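## Task

The left gripper holds a yellow sock. Get it clipped onto an unoccupied peg of the sock dryer so that it dangles. Keep the left gripper closed on the sock the whole time until a peg has it, or it will drop. At the end the dryer must still hang from its rail, every sock already on it must remain clipped, and the gripper must have released the sock and backed away. It only counts if the sock stays up without the robot supporting it.

## Robot and tools

ROBOT AND FRAME. Two six-joint arms with parallel grippers: left_arm (base near (-0.002, +0.270, +0.015) m) and right_arm (base near (+0.002, -0.306, +0.020) m). The names are labels only, not image sides. All poses share one scene frame: origin at table-top height, midway between the arms and a little behind the table's near edge; +x points out over the table, +z up, and left_arm sits toward +y. On each gripper the fingers extend along its +z axis and close along its y axis; end_effector_position is the point between the pads, roughly 1 cm short of the fingertips. Reported hand positions can be slightly wrong, more so at long reach.

JOINT ORDER. Every row, and every per-joint list in a result, gives an arm's joints as: wrist roll (joint6), waist (joint1), elbow (joint3), wrist yaw (joint5), shoulder (joint2), wrist pitch (joint4). Use this order only. Stated ranges in radians: waist -2.618 to 3.054, shoulder 0.000 to 3.142, elbow 0.000 to 3.142, wrist pitch -1.571 to 1.571, wrist yaw -1.571 to 1.571, wrist roll -2.094 to 2.094 (true ends may differ by up to 0.036).

A ROW is 14 numbers, each in [-1, 1]: left_arm's six joint values then its gripper number, followed by right_arm's six and its gripper number. Always send all 14. The joint values are scaled offsets, not poses: 1.0 equals 1.202 rad for waist, 1.258 shoulder, 1.238 elbow, 2.073 wrist pitch, 2.022 for wrist yaw and wrist roll. The gripper number is absolute: +1 fully open, -1 closed.

execute_actions(actions): a list of up to 15 actions run in sequence; an empty list just reports state. Each action is a table of up to 15 rows, one row per control step of 1/30 s; if shorter, its final row repeats to fill 15 steps (0.5 s). Joint offsets in every row are counted from the angles at the start of that action, not from the previous row; for a call's first action that means the last reported angles. If any action would push a joint more than 0.036 rad beyond its range, it is rejected for both arms; a malformed action, or a failing first action, rejects the whole call.

move(target, speed, blocking): target is one 14-number row; its joint offsets are counted from the Joint positions in the latest result that printed them. All joints travel so they finish together, so the hand follows a curve, and nothing slows for obstacles or the other arm. speed (0.01 to 2 rad/s, default 0.5) caps the joint with the longest travel; paths take 0.5 to 10 s. With blocking=false you get a result after 0.5 s; until a result shows the move ended, other moves and actions are refused, so use wait(0) to check or stop. The extra line "move:" reports the ending (done, off_target, moving, held, fault), limits=held or limits=none, and each arm's joint farthest from target. Faster moves and targets set deeper past a contact hit and press harder.

wait(seconds): 0 to 10; arms keep their last command and a running move continues. stop(): brakes a running move; it needs room. zoom_image(camera, region): camera is one of cam_head_left, cam_head_right, cam_high, cam_low, cam_left_wrist, cam_right_wrist (all 504x504); region [x0, y0, x1, y1] in pixels from the top-left, at most 504 by 504. read_manual(section): only "licences"; no motion. finished_scene(scene): ends the current scene by its number and reports success; irreversible.

RESULTS. A state line gives each gripper's position (m) and quat_wxyz. Joint positions lists angles (rad) plus opening in metres (0.093 open, 0.000 shut); Joint velocities gives rates; Joint targets shows what the joints are currently driven toward. grip_measured is motor position on the -1..+1 scale: pads meet near -0.94, each millimetre of held width adds about 0.0208, with a fixed per-gripper error up to about 0.02. Since fingers ride on a spring, grip_measured barely reveals contact. To keep gripping, keep sending the same closing number. Action results also list joint angles at some steps; HELD marks steps where an arm was held back. "joint command not followed" means the clearance check altered targets; "joint sent to its limit" means a joint reached its end. Torque readings carry offsets and noise.

MOTION LIMITS. Each joint target stays within a set lead of the measured angle (0.202 waist, 0.258 shoulder, 0.238 elbow, 0.573 wrist pitch, 0.522 wrist yaw and roll), and targets that would shift the hand over 70 mm are scaled back, so big changes span several actions; resend unfinished parts. Friction may leave a joint up to 0.031 rad short, and tinier commands may do nothing.

CAUTIONS. Never open the left gripper before a peg has the sock. Do not pull the dryer off its rail or dislodge clipped socks. Keep arms from hitting each other and from the bar and plate behind the bases (up to 3 cm above the table, no warning). Do not knock rigid objects off the table. Avoid slams and hard pushes. Brief external tugs on held items can occur. Holding loads heats motors: MOTOR HOT appears at 75 °C, the arm halts at 90 °C, and at 100 °C it goes limp and falls; FAULT lines report stops.

Each tool is called after "Call:" as name(argument=value, ...), one argument or row to a line, values as JSON.

## Session

Call:
execute_actions(
  actions=[
    [[0,0,0,0,0,0,-1,0,0,0,0,0,0,-1]],
  ],
)

Scene clock: 0.50 s.
left_arm: end_effector_position=(+0.2728, +0.2689, +0.3808) grip_measured=-1.000 end_effector_quat_wxyz=(+0.700, +0.109, +0.699, -0.103) | right_arm: end_effector_position=(+0.3707, -0.3205, +0.4190) grip_measured=-1.000 end_effector_quat_wxyz=(+0.704, +0.012, +0.710, +0.021)
Joint names: [wrist roll, waist, elbow, wrist yaw, shoulder, wrist pitch]
Joint positions: left_arm=[-0.012  0.368  0.782  0.748  0.688 -0.093  0.   ] | right_arm=[-0.     0.012  1.035 -0.004  1.039 -0.017  0.   ]
Joint velocities: left_arm=[-0.081 -0.017 -0.017 -0.007  0.012  0.081  0.   ] | right_arm=[-0.007 -0.002  0.012 -0.022 -0.017 -0.022  0.   ]
Joint torques (N m, as the arm reports them, + toward a larger angle): left_arm=[-0.12 -0.41  7.19  0.05 -0.24  2.33] | right_arm=[ 0.09 -0.22 10.   -0.02 -3.78  1.94]
Motor temperatures (°C, as the motors report them): left_arm=[25 27 33 27 25 30] | right_arm=[24 25 31 26 27 28]
Joint targets: left_arm=[-0.012 0.368 0.782 0.748 0.688 -0.093] | right_arm=[-0.000 0.012 1.035 -0.004 1.039 -0.017]
Step readings (joint positions):
0: left_arm=[-0.012 0.368 0.782 0.748 0.688 -0.093] | right_arm=[-0.000 0.012 1.035 -0.004 1.039 -0.017]
1: left_arm=[-0.012 0.368 0.782 0.748 0.688 -0.093] | right_arm=[-0.000 0.012 1.035 -0.004 1.039 -0.017]
2: left_arm=[-0.012 0.368 0.782 0.748 0.688 -0.093] | right_arm=[-0.000 0.012 1.035 -0.004 1.039 -0.017]
4: left_arm=[-0.012 0.368 0.782 0.748 0.688 -0.093] | right_arm=[-0.000 0.012 1.035 -0.004 1.039 -0.017]
8: left_arm=[-0.012 0.368 0.782 0.748 0.688 -0.093] | right_arm=[-0.000 0.012 1.035 -0.004 1.039 -0.017]
15: Joint positions above

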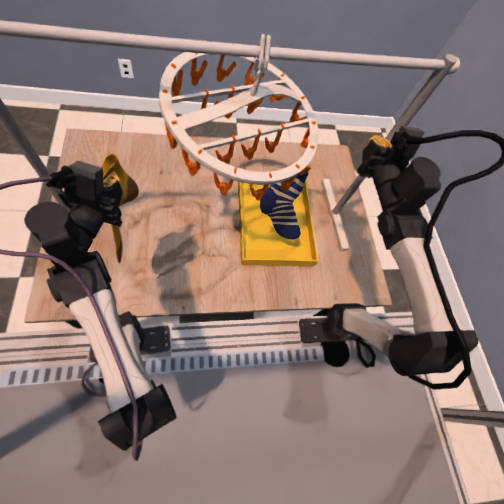

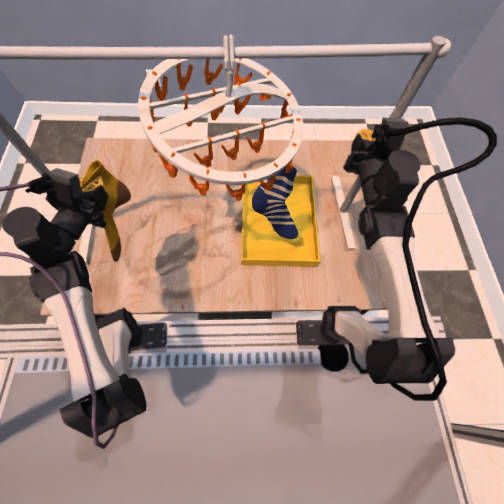

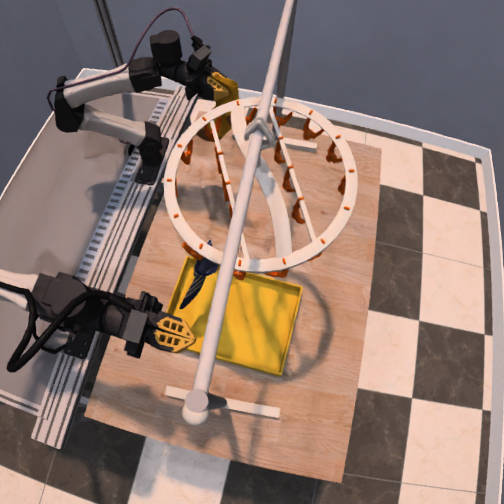

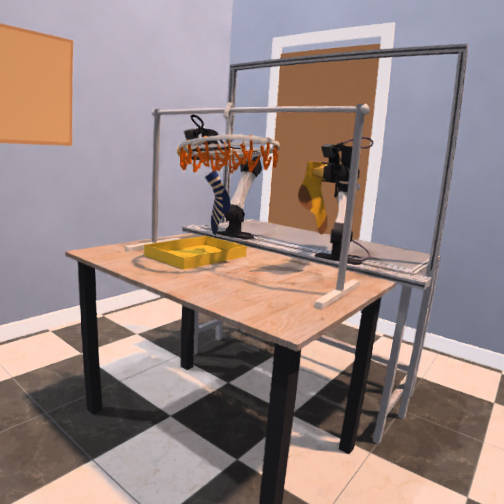

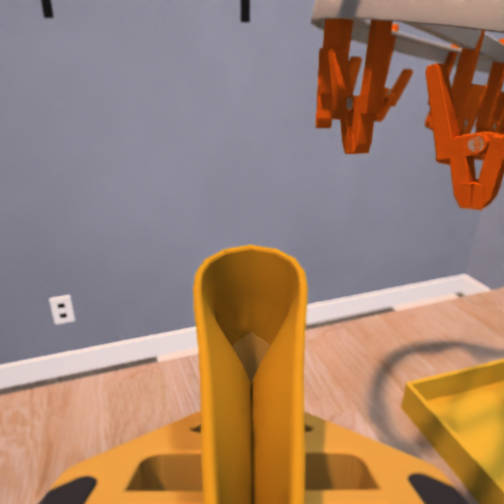

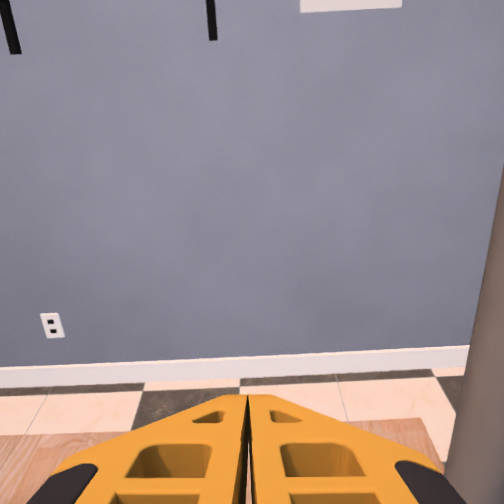

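Call:
move(
  target=[0,0,0,0,0,0,-1,0,0.45,-0.23,0.27,-0.42,-0.1,0.3],
  speed=0.7,
)

Call:
move(
  target=[0,0,0,0,0,0,-1,0,0.8,0,0.42,0,0,0.3],
  speed=0.8,
)

Scene clock: 7.33 s.
left_arm: end_effector_position=(+0.2728, +0.2689, +0.3808) grip_measured=-1.000 end_effector_quat_wxyz=(+0.700, +0.109, +0.699, -0.103) | right_arm: end_effector_position=(+0.2402, -0.2775, +0.3958) grip_measured=+0.298 end_effector_quat_wxyz=(+0.723, +0.021, +0.690, +0.025)
Joint names: [wrist roll, waist, elbow, wrist yaw, shoulder, wrist pitch]
Joint positions: left_arm=[-0.012  0.368  0.782  0.748  0.688 -0.093  0.   ] | right_arm=[-0.     0.545  0.769  0.536  0.518 -0.212  0.06 ]
Joint velocities: left_arm=[ 0.022 -0.022  0.007 -0.066  0.007  0.007  0.   ] | right_arm=[-0.095 -0.002 -0.012  0.022 -0.012  0.007  0.001]
Joint torques (N m, as the arm reports them, + toward a larger angle): left_arm=[-0.12 -0.46  7.16  0.06 -0.26  2.33] | right_arm=[ 0.11  0.39  7.35 -0.01  0.56  1.73]
Motor temperatures (°C, as the motors report them): left_arm=[25 27 34 27 25 32] | right_arm=[24 25 32 26 28 31]
Joint targets: left_arm=[-0.012 0.368 0.782 0.748 0.688 -0.093] | right_arm=[-0.000 0.553 0.751 0.542 0.511 -0.224]
move: done; limits=none; left_arm: farthest joint: the waist, 0.000 radians from its target (0.000 radians at the start); right_arm: farthest joint: the elbow, 0.018 radians from its target (0.285 radians at the start)

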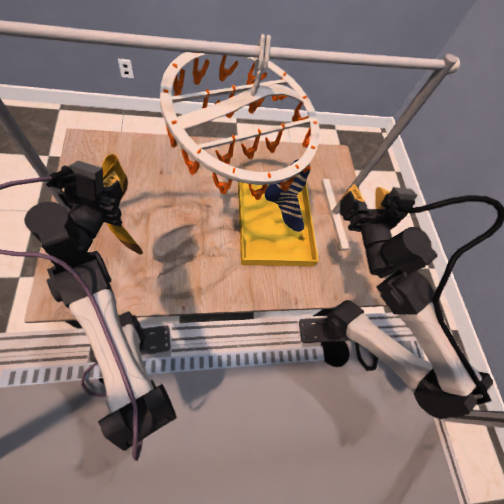

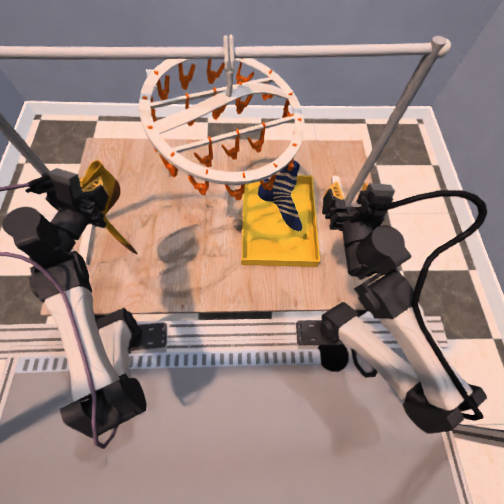

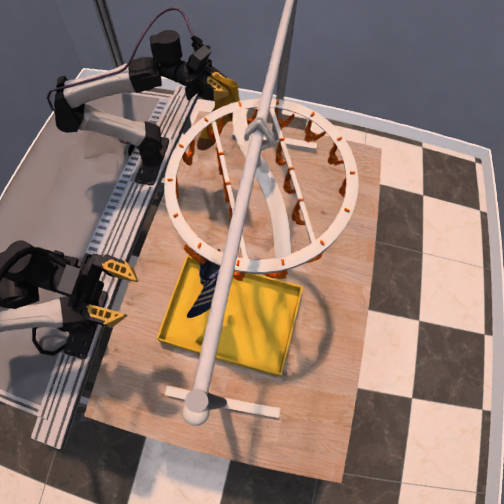

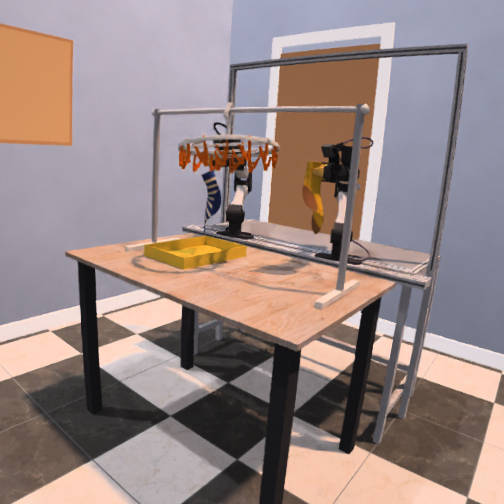

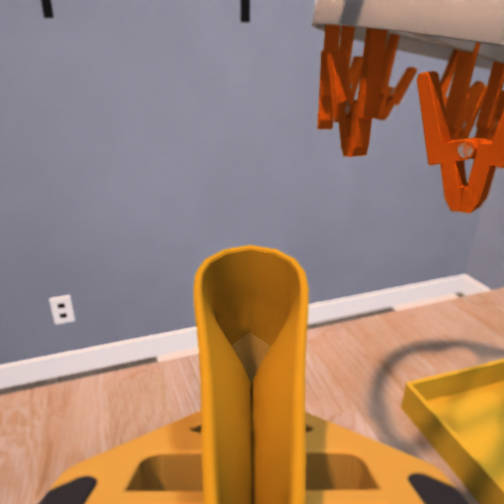

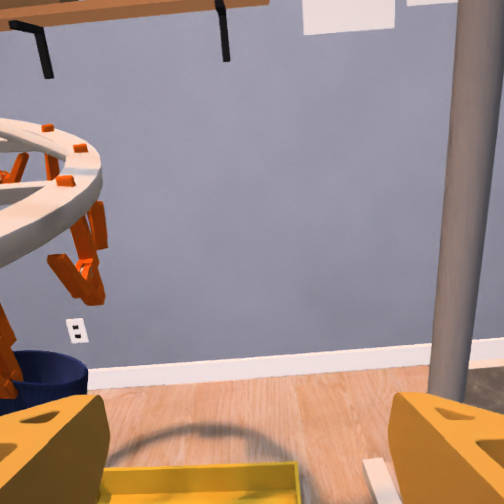

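Scene clock: 9.40 s.
left_arm: end_effector_position=(+0.2728, +0.2689, +0.3808) grip_measured=-1.000 end_effector_quat_wxyz=(+0.700, +0.109, +0.699, -0.103) | right_arm: end_effector_position=(+0.1712, -0.2168, +0.3934) grip_measured=+0.298 end_effector_quat_wxyz=(+0.712, -0.011, +0.698, +0.070)
Joint names: [wrist roll, waist, elbow, wrist yaw, shoulder, wrist pitch]
Joint positions: left_arm=[-0.012  0.368  0.782  0.748  0.688 -0.093  0.   ] | right_arm=[-0.     1.499  0.769  1.379  0.518 -0.212  0.06 ]
Joint velocities: left_arm=[ 0.007  0.002 -0.002 -0.007 -0.027  0.022  0.   ] | right_arm=[-0.007 -0.012 -0.002  0.037 -0.012 -0.022  0.001]
Joint torques (N m, as the arm reports them, + toward a larger angle): left_arm=[-0.12 -0.41  7.21  0.05 -0.27  2.34] | right_arm=[ 0.1   0.42  8.38 -0.05  1.86  1.37]
Motor temperatures (°C, as the motors report them): left_arm=[25 27 34 27 25 32] | right_arm=[24 25 32 26 28 31]
Joint targets: left_arm=[-0.012 0.368 0.782 0.748 0.688 -0.093] | right_arm=[-0.000 1.507 0.769 1.385 0.518 -0.212]
move: done; limits=none; left_arm: farthest joint: the waist, 0.000 radians from its target (0.000 radians at the start); right_arm: farthest joint: the waist, 0.008 radians from its target (0.961 radians at the start)

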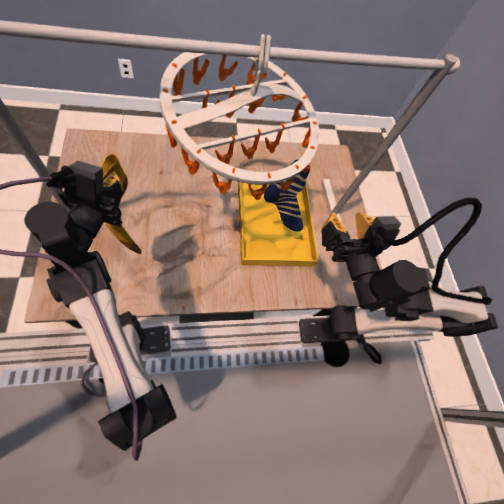

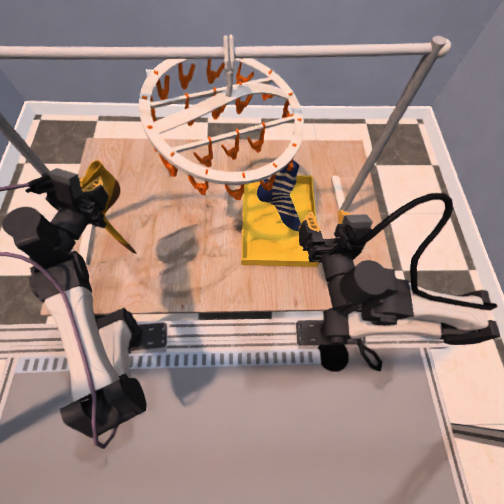

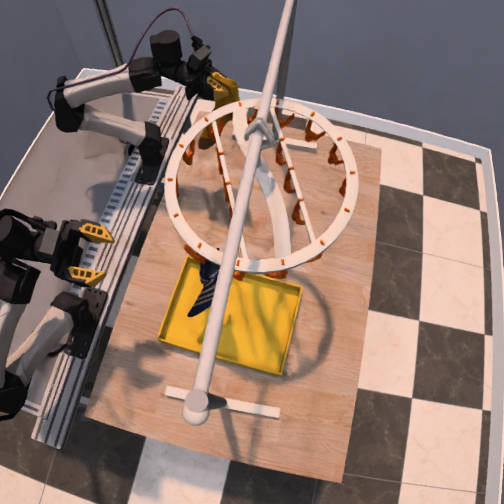

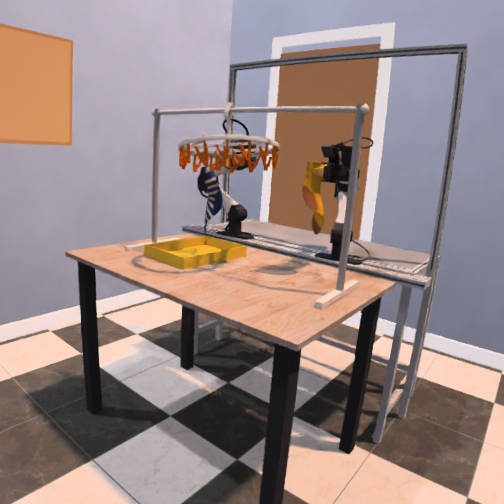

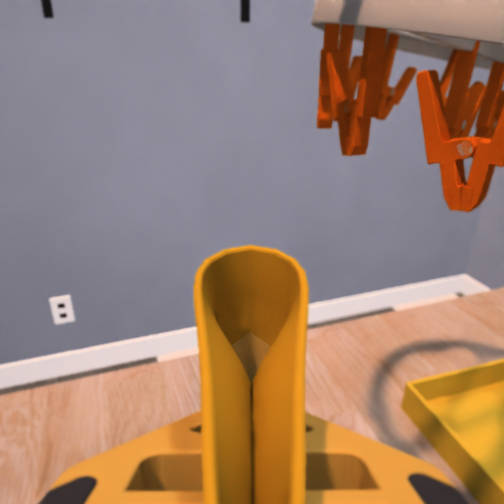

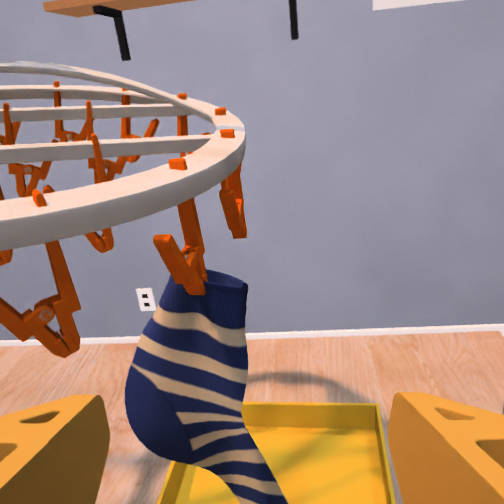

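Call:
move(
  target=[0,-0.487,-0.26,0.113,-0.16,0.068,-1,0,0.185,0.17,0.075,0.497,0.169,0.3],
  speed=0.5,
)

Scene clock: 16.60 s.
left_arm: end_effector_position=(+0.1820, +0.1002, +0.3066) grip_measured=-1.000 end_effector_quat_wxyz=(+0.597, +0.372, +0.608, -0.367) | right_arm: end_effector_position=(+0.1303, -0.0610, +0.3985) grip_measured=+0.298 end_effector_quat_wxyz=(+0.711, -0.066, +0.697, +0.065)
Joint names: [wrist roll, waist, elbow, wrist yaw, shoulder, wrist pitch]
Joint positions: left_arm=[-0.012 -0.21   0.476  0.971  0.508  0.027  0.   ] | right_arm=[-0.     1.714  0.959  1.525  1.131  0.126  0.06 ]
Joint velocities: left_arm=[ 0.022  0.012  0.012  0.007 -0.027  0.022  0.   ] | right_arm=[ 0.037  0.007  0.002  0.066 -0.007  0.007 -0.   ]
Joint torques (N m, as the arm reports them, + toward a larger angle): left_arm=[-0.13 -1.17  6.2   0.11 -0.92  2.4 ] | right_arm=[ 0.1   0.27 11.26  0.04 -2.93  1.39]
Motor temperatures (°C, as the motors report them): left_arm=[25 27 35 27 25 34] | right_arm=[24 25 33 26 28 31]
Joint targets: left_arm=[-0.012 -0.218 0.460 0.976 0.487 0.048] | right_arm=[-0.000 1.721 0.979 1.531 1.144 0.138]
move: off_target (left_arm); limits=none; left_arm: farthest joint: the shoulder, 0.021 radians from its target (0.202 radians at the start); right_arm: farthest joint: the elbow, 0.020 radians from its target (0.211 radians at the start)

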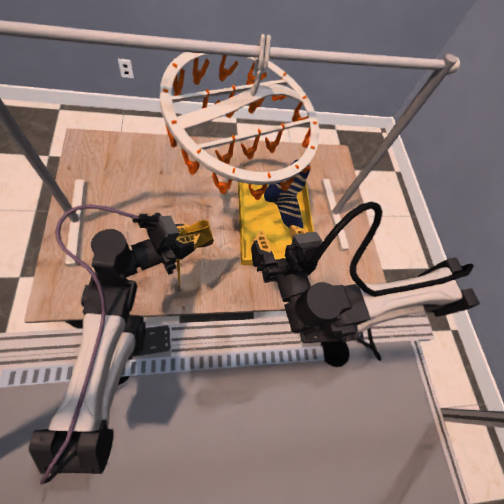

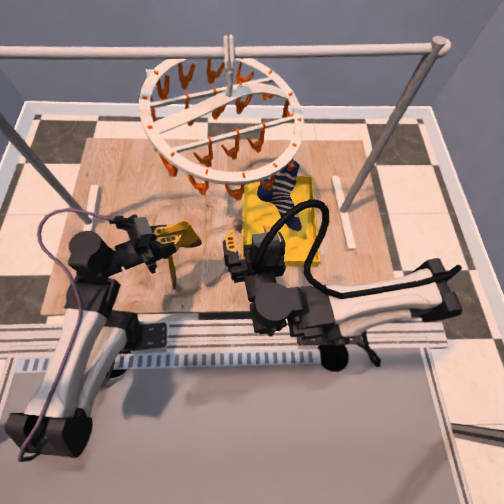

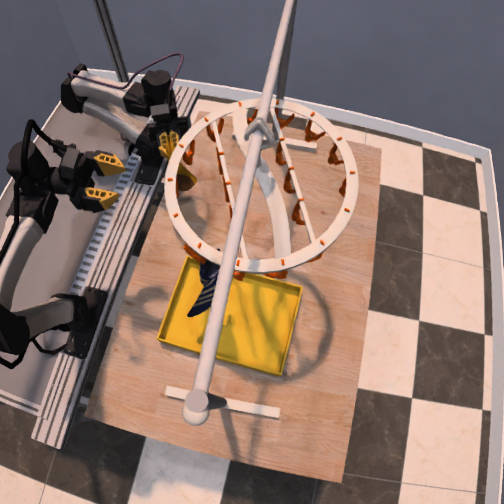

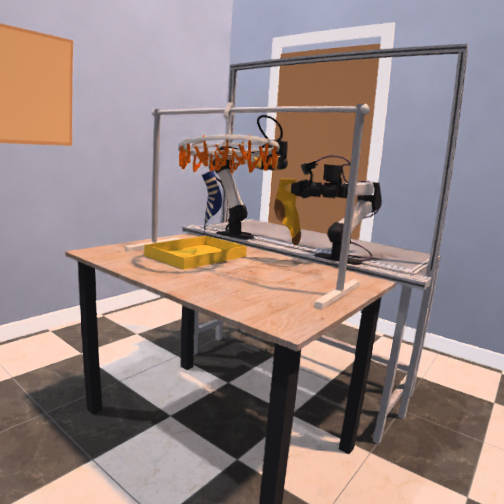

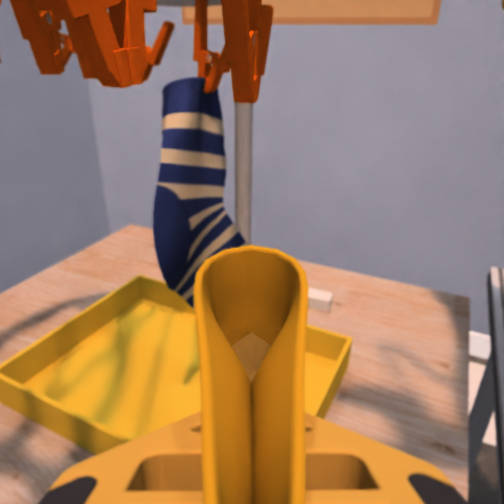

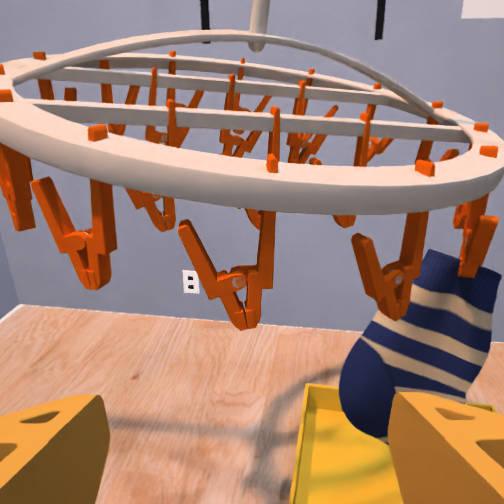

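Call:
move(
  target=[0,0,0,0,0,0,-1,0,-0.225,0.072,-0.113,0.118,0.037,0.3],
  speed=0.3,
)

Scene clock: 22.57 s.
left_arm: end_effector_position=(+0.1820, +0.1001, +0.3067) grip_measured=-1.000 end_effector_quat_wxyz=(+0.597, +0.372, +0.608, -0.367) | right_arm: end_effector_position=(+0.1971, -0.0362, +0.3969) grip_measured=+0.298 end_effector_quat_wxyz=(+0.708, -0.047, +0.703, +0.050)
Joint names: [wrist roll, waist, elbow, wrist yaw, shoulder, wrist pitch]
Joint positions: left_arm=[-0.012 -0.21   0.476  0.971  0.508  0.027  0.   ] | right_arm=[-0.     1.451  1.03   1.309  1.261  0.19   0.06 ]
Joint velocities: left_arm=[-0.037 -0.012 -0.022  0.022 -0.012 -0.007  0.   ] | right_arm=[-0.051  0.002  0.007 -0.037  0.002  0.007 -0.001]
Joint torques (N m, as the arm reports them, + toward a larger angle): left_arm=[-0.13 -0.45  7.29  0.05  0.59  2.16] | right_arm=[ 0.11 -0.79 11.37 -0.11 -3.98  1.56]
Motor temperatures (°C, as the motors report them): left_arm=[25 27 36 27 25 35] | right_arm=[24 25 34 26 28 31]
Joint targets: left_arm=[-0.012 -0.210 0.476 0.971 0.508 0.027] | right_arm=[-0.000 1.444 1.048 1.296 1.280 0.202]
move: done; limits=none; left_arm: farthest joint: the waist, 0.000 radians from its target (0.000 radians at the start); right_arm: farthest joint: the shoulder, 0.018 radians from its target (0.148 radians at the start)

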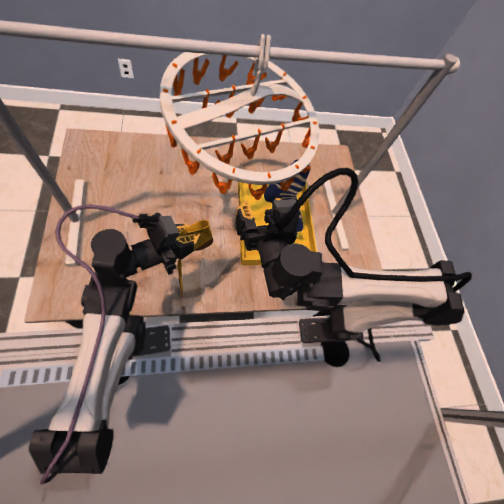

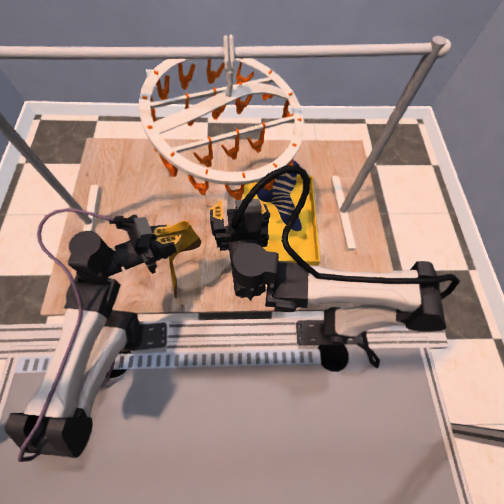

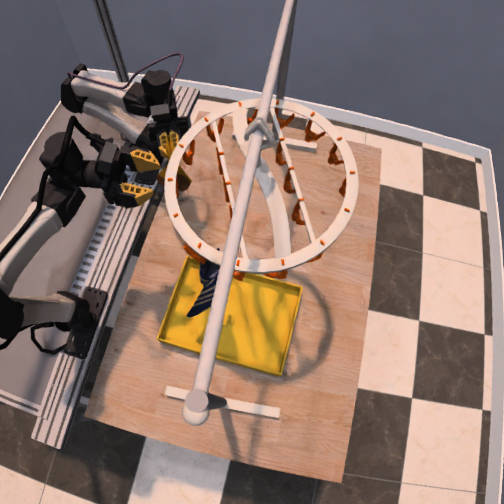

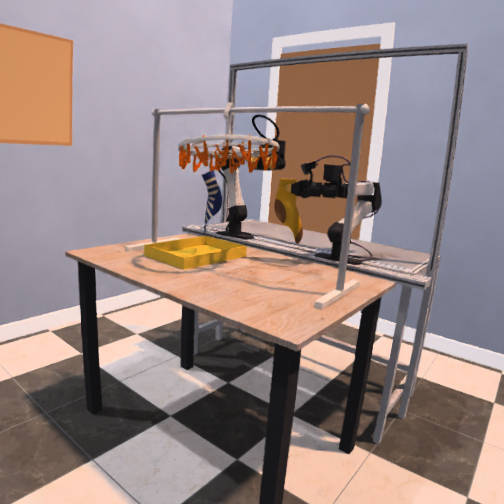

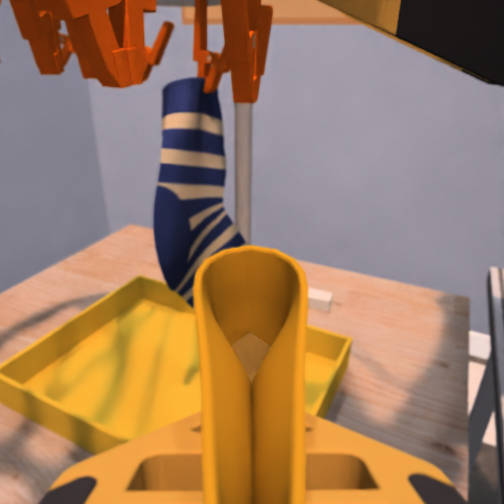

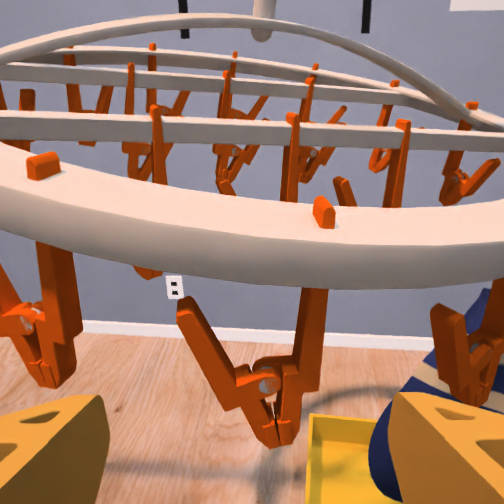

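Call:
move(
  target=[0,0,0,0,0,0,-1,0,-0.136,0.046,-0.084,0.057,0.013,0.3],
  speed=0.2,
)

Scene clock: 27.63 s.
left_arm: end_effector_position=(+0.1820, +0.1001, +0.3067) grip_measured=-1.000 end_effector_quat_wxyz=(+0.597, +0.372, +0.608, -0.367) | right_arm: end_effector_position=(+0.2417, -0.0322, +0.3968) grip_measured=+0.298 end_effector_quat_wxyz=(+0.706, -0.046, +0.705, +0.049)
Joint names: [wrist roll, waist, elbow, wrist yaw, shoulder, wrist pitch]
Joint positions: left_arm=[-0.012 -0.21   0.476  0.971  0.508  0.027  0.   ] | right_arm=[-0.     1.293  1.068  1.154  1.314  0.202  0.06 ]
Joint velocities: left_arm=[-0.051  0.007  0.007 -0.007 -0.012  0.022  0.   ] | right_arm=[ 0.007 -0.012 -0.012  0.022 -0.012  0.007  0.   ]
Joint torques (N m, as the arm reports them, + toward a larger angle): left_arm=[-0.12 -0.41  7.28  0.06  0.54  2.17] | right_arm=[ 0.09 -0.74 11.39 -0.14 -4.58  1.66]
Motor temperatures (°C, as the motors report them): left_arm=[25 27 37 27 25 35] | right_arm=[24 25 35 26 28 32]
Joint targets: left_arm=[-0.012 -0.210 0.476 0.971 0.508 0.027] | right_arm=[-0.000 1.287 1.086 1.139 1.333 0.217]
move: done; limits=none; left_arm: farthest joint: the waist, 0.000 radians from its target (0.000 radians at the start); right_arm: farthest joint: the shoulder, 0.019 radians from its target (0.071 radians at the start)

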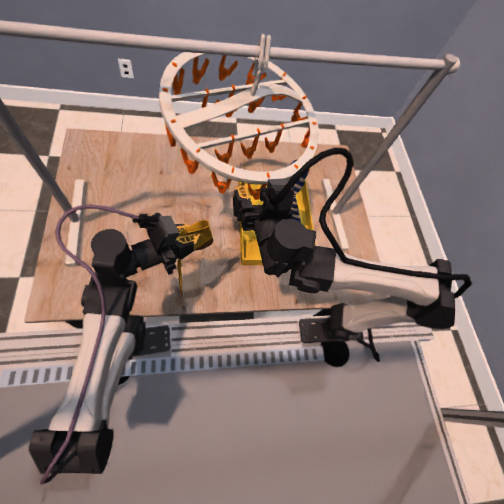

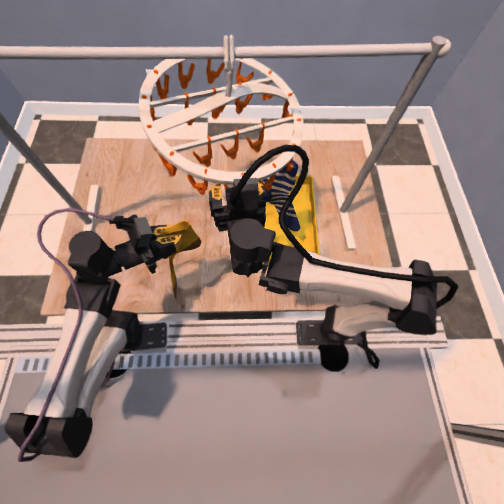

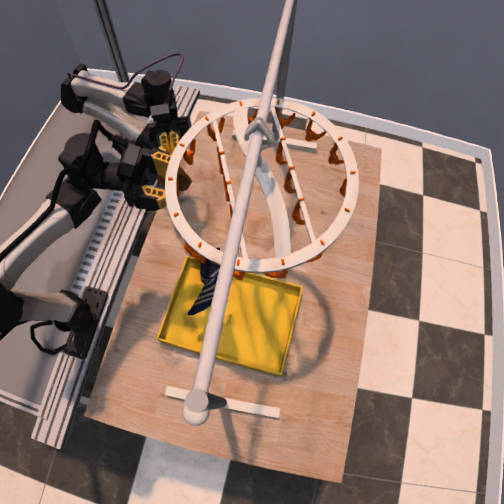

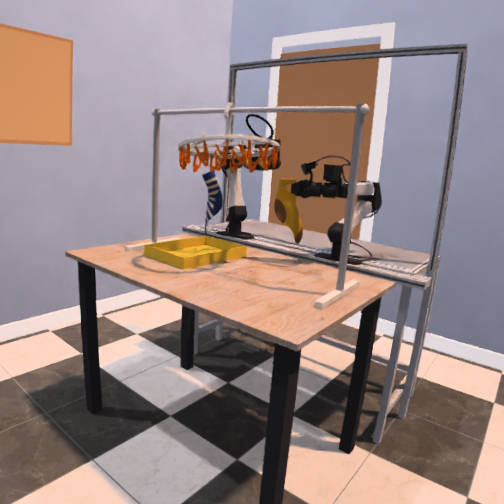

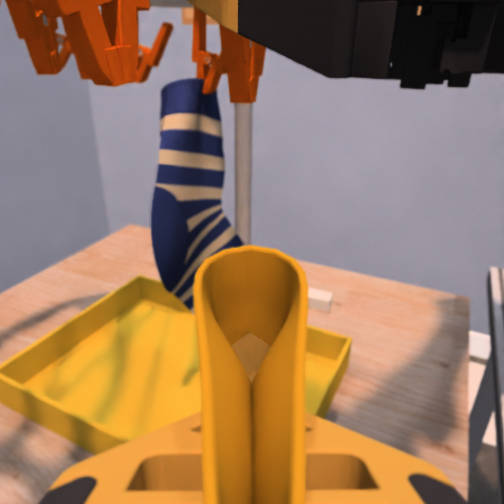

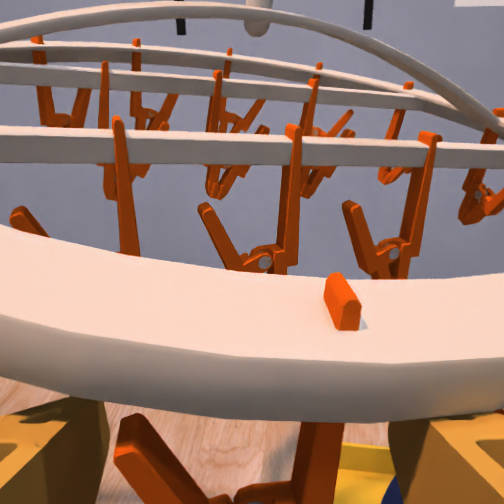

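Call:
move(
  target=[0,-0.342,0.108,-0.203,0.343,0.158,-1,0,0,0.014,0,0.014,0,-0.53],
  speed=0.3,
)

Call:
zoom_image(
  camera="cam_low",
  region=[220, 135, 310, 205],
)

Scene clock: 34.07 s.
left_arm: end_effector_position=(+0.2329, +0.0198, +0.3100) grip_measured=-1.000 end_effector_quat_wxyz=(+0.596, +0.373, +0.609, -0.367) | right_arm: end_effector_position=(+0.2418, -0.0328, +0.3973) grip_measured=-0.506 end_effector_quat_wxyz=(+0.706, -0.043, +0.705, +0.051)
Joint names: [wrist roll, waist, elbow, wrist yaw, shoulder, wrist pitch]
Joint positions: left_arm=[-0.012 -0.613  0.586  0.568  0.924  0.332  0.   ] | right_arm=[0.004 1.293 1.068 1.157 1.314 0.206 0.021]
Joint velocities: left_arm=[-0.066  0.012 -0.002  0.007  0.007  0.051  0.   ] | right_arm=[-0.007  0.017  0.007  0.051 -0.007  0.051 -0.001]
Joint torques (N m, as the arm reports them, + toward a larger angle): left_arm=[-0.12 -1.08  9.21  0.   -1.2   2.71] | right_arm=[ 0.08 -0.27 11.31 -0.04 -4.75  1.51]
Motor temperatures (°C, as the motors report them): left_arm=[25 27 38 27 25 35] | right_arm=[24 25 36 26 28 32]
Joint targets: left_arm=[-0.012 -0.621 0.610 0.561 0.939 0.355] | right_arm=[-0.000 1.293 1.086 1.154 1.331 0.202]
move: off_target (left_arm); limits=none; left_arm: farthest joint: the elbow, 0.024 radians from its target (0.134 radians at the start); right_arm: farthest joint: the shoulder, 0.018 radians from its target (0.018 radians at the start)

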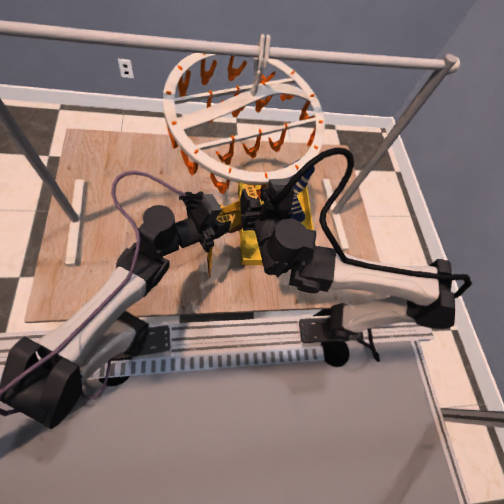

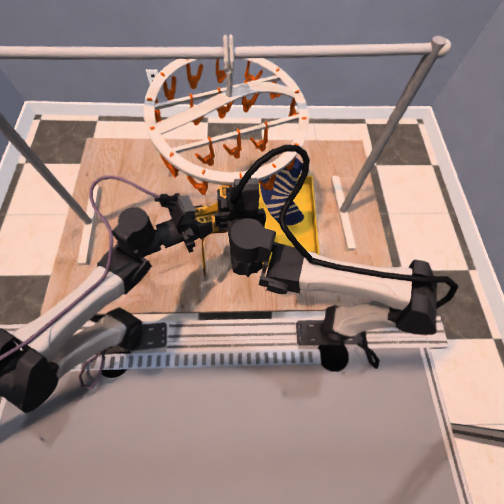

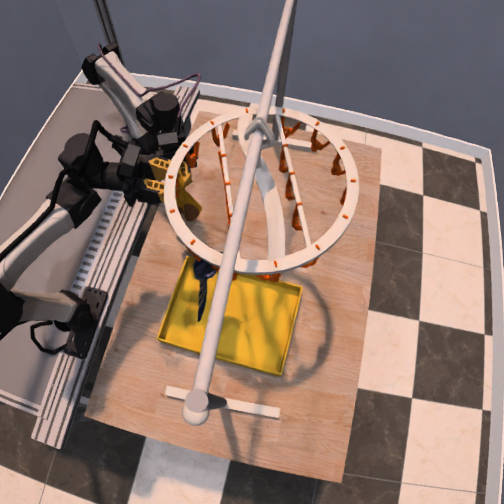

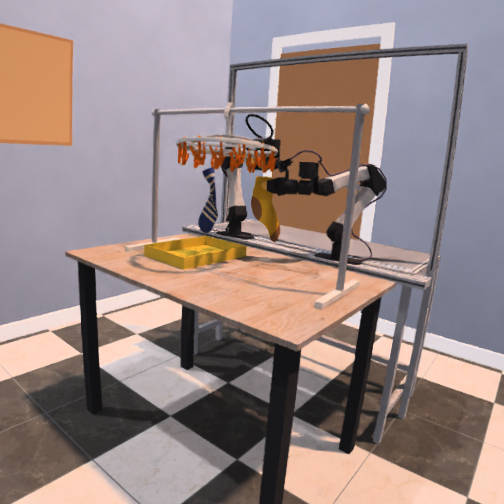

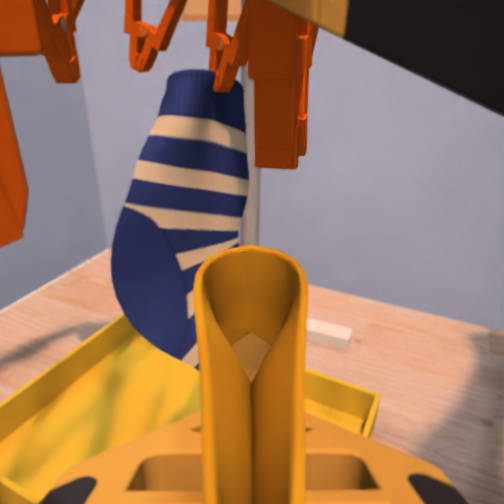

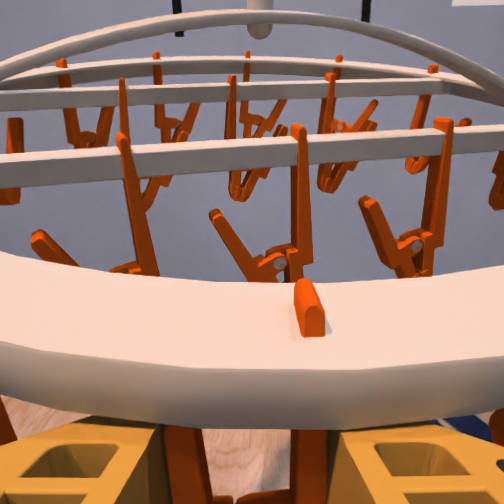

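Region (220, 135, 310, 205) of cam_low's 504x504 image, scaled by 5.600, with more detail than that image has.

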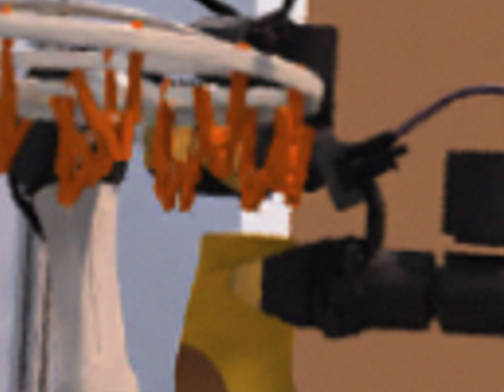

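Call:
move(
  target=[0,-0.066,0.04,-0.039,0.069,0.045,-1,0,0,0.014,0,0.014,0,-0.53],
  speed=0.1,
)

Call:
zoom_image(
  camera="cam_low",
  region=[220, 135, 310, 205],
)

Scene clock: 41.20 s.
left_arm: end_effector_position=(+0.2370, +0.0007, +0.3153) grip_measured=-1.000 end_effector_quat_wxyz=(+0.606, +0.373, +0.600, -0.367) | right_arm: end_effector_position=(+0.2418, -0.0328, +0.3973) grip_measured=-0.506 end_effector_quat_wxyz=(+0.706, -0.043, +0.705, +0.051)
Joint names: [wrist roll, waist, elbow, wrist yaw, shoulder, wrist pitch]
Joint positions: left_arm=[-0.012 -0.684  0.612  0.497  0.994  0.401  0.   ] | right_arm=[0.004 1.293 1.068 1.157 1.314 0.206 0.021]
Joint velocities: left_arm=[-0.007  0.022  0.002 -0.022 -0.002 -0.051  0.   ] | right_arm=[-0.022 -0.002  0.007  0.007  0.012 -0.066 -0.   ]
Joint torques (N m, as the arm reports them, + toward a larger angle): left_arm=[-0.13 -1.1   9.08  0.03 -1.63  2.74] | right_arm=[ 0.1  -0.27 11.33 -0.02 -4.69  1.55]
Motor temperatures (°C, as the motors report them): left_arm=[25 27 39 27 25 37] | right_arm=[24 25 37 26 28 33]
Joint targets: left_arm=[-0.012 -0.692 0.635 0.489 1.011 0.425] | right_arm=[0.004 1.293 1.086 1.157 1.331 0.206]
move: off_target (left_arm); limits=none; left_arm: farthest joint: the wrist pitch, 0.024 radians from its target (0.093 radians at the start); right_arm: farthest joint: the shoulder, 0.018 radians from its target (0.018 radians at the start)

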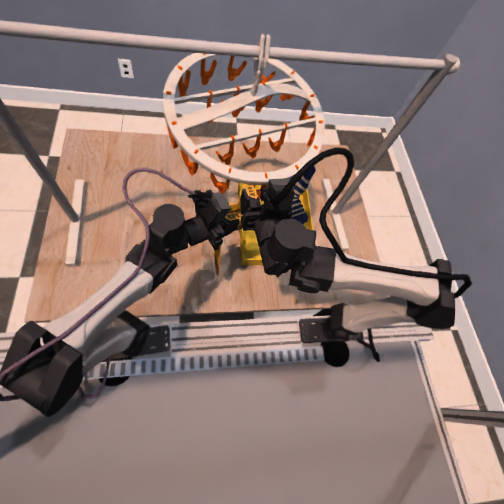

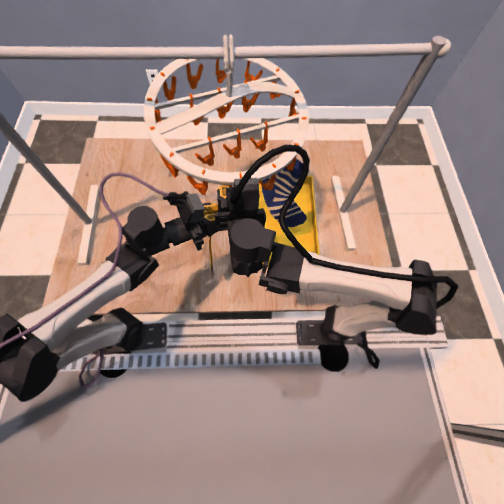

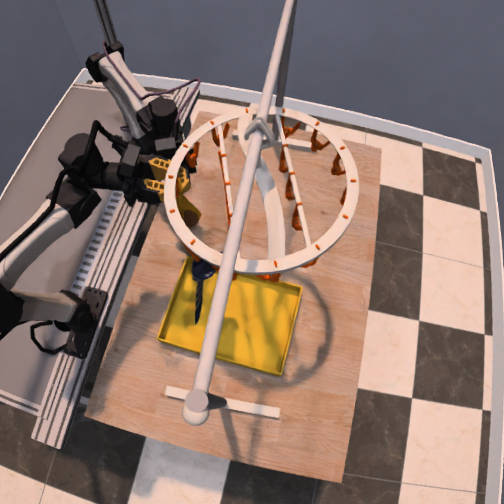

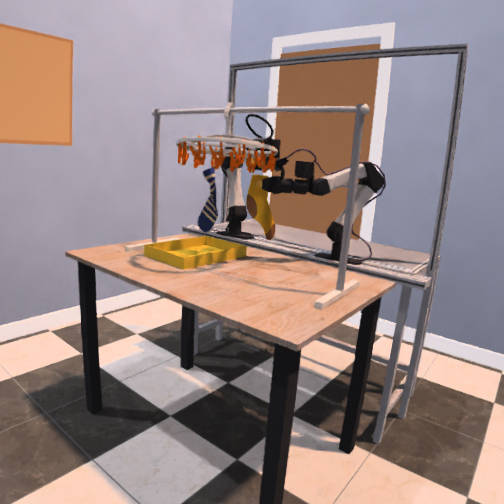

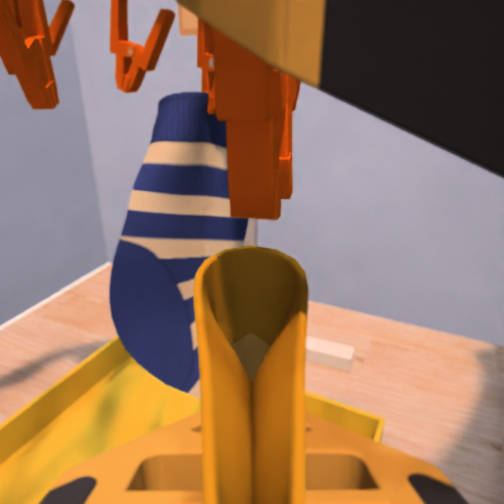

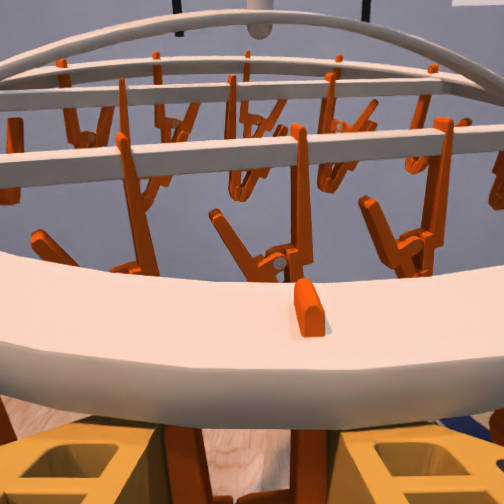

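Region (220, 135, 310, 205) of cam_low's 504x504 image, scaled by 5.600, with more detail than that image has.

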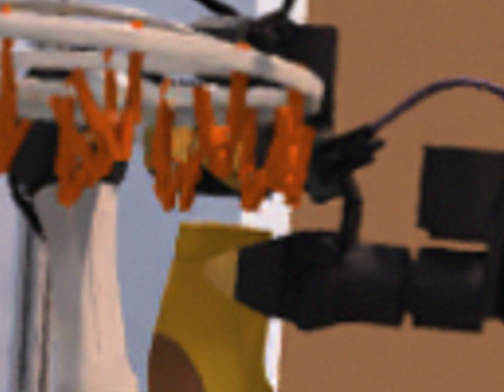

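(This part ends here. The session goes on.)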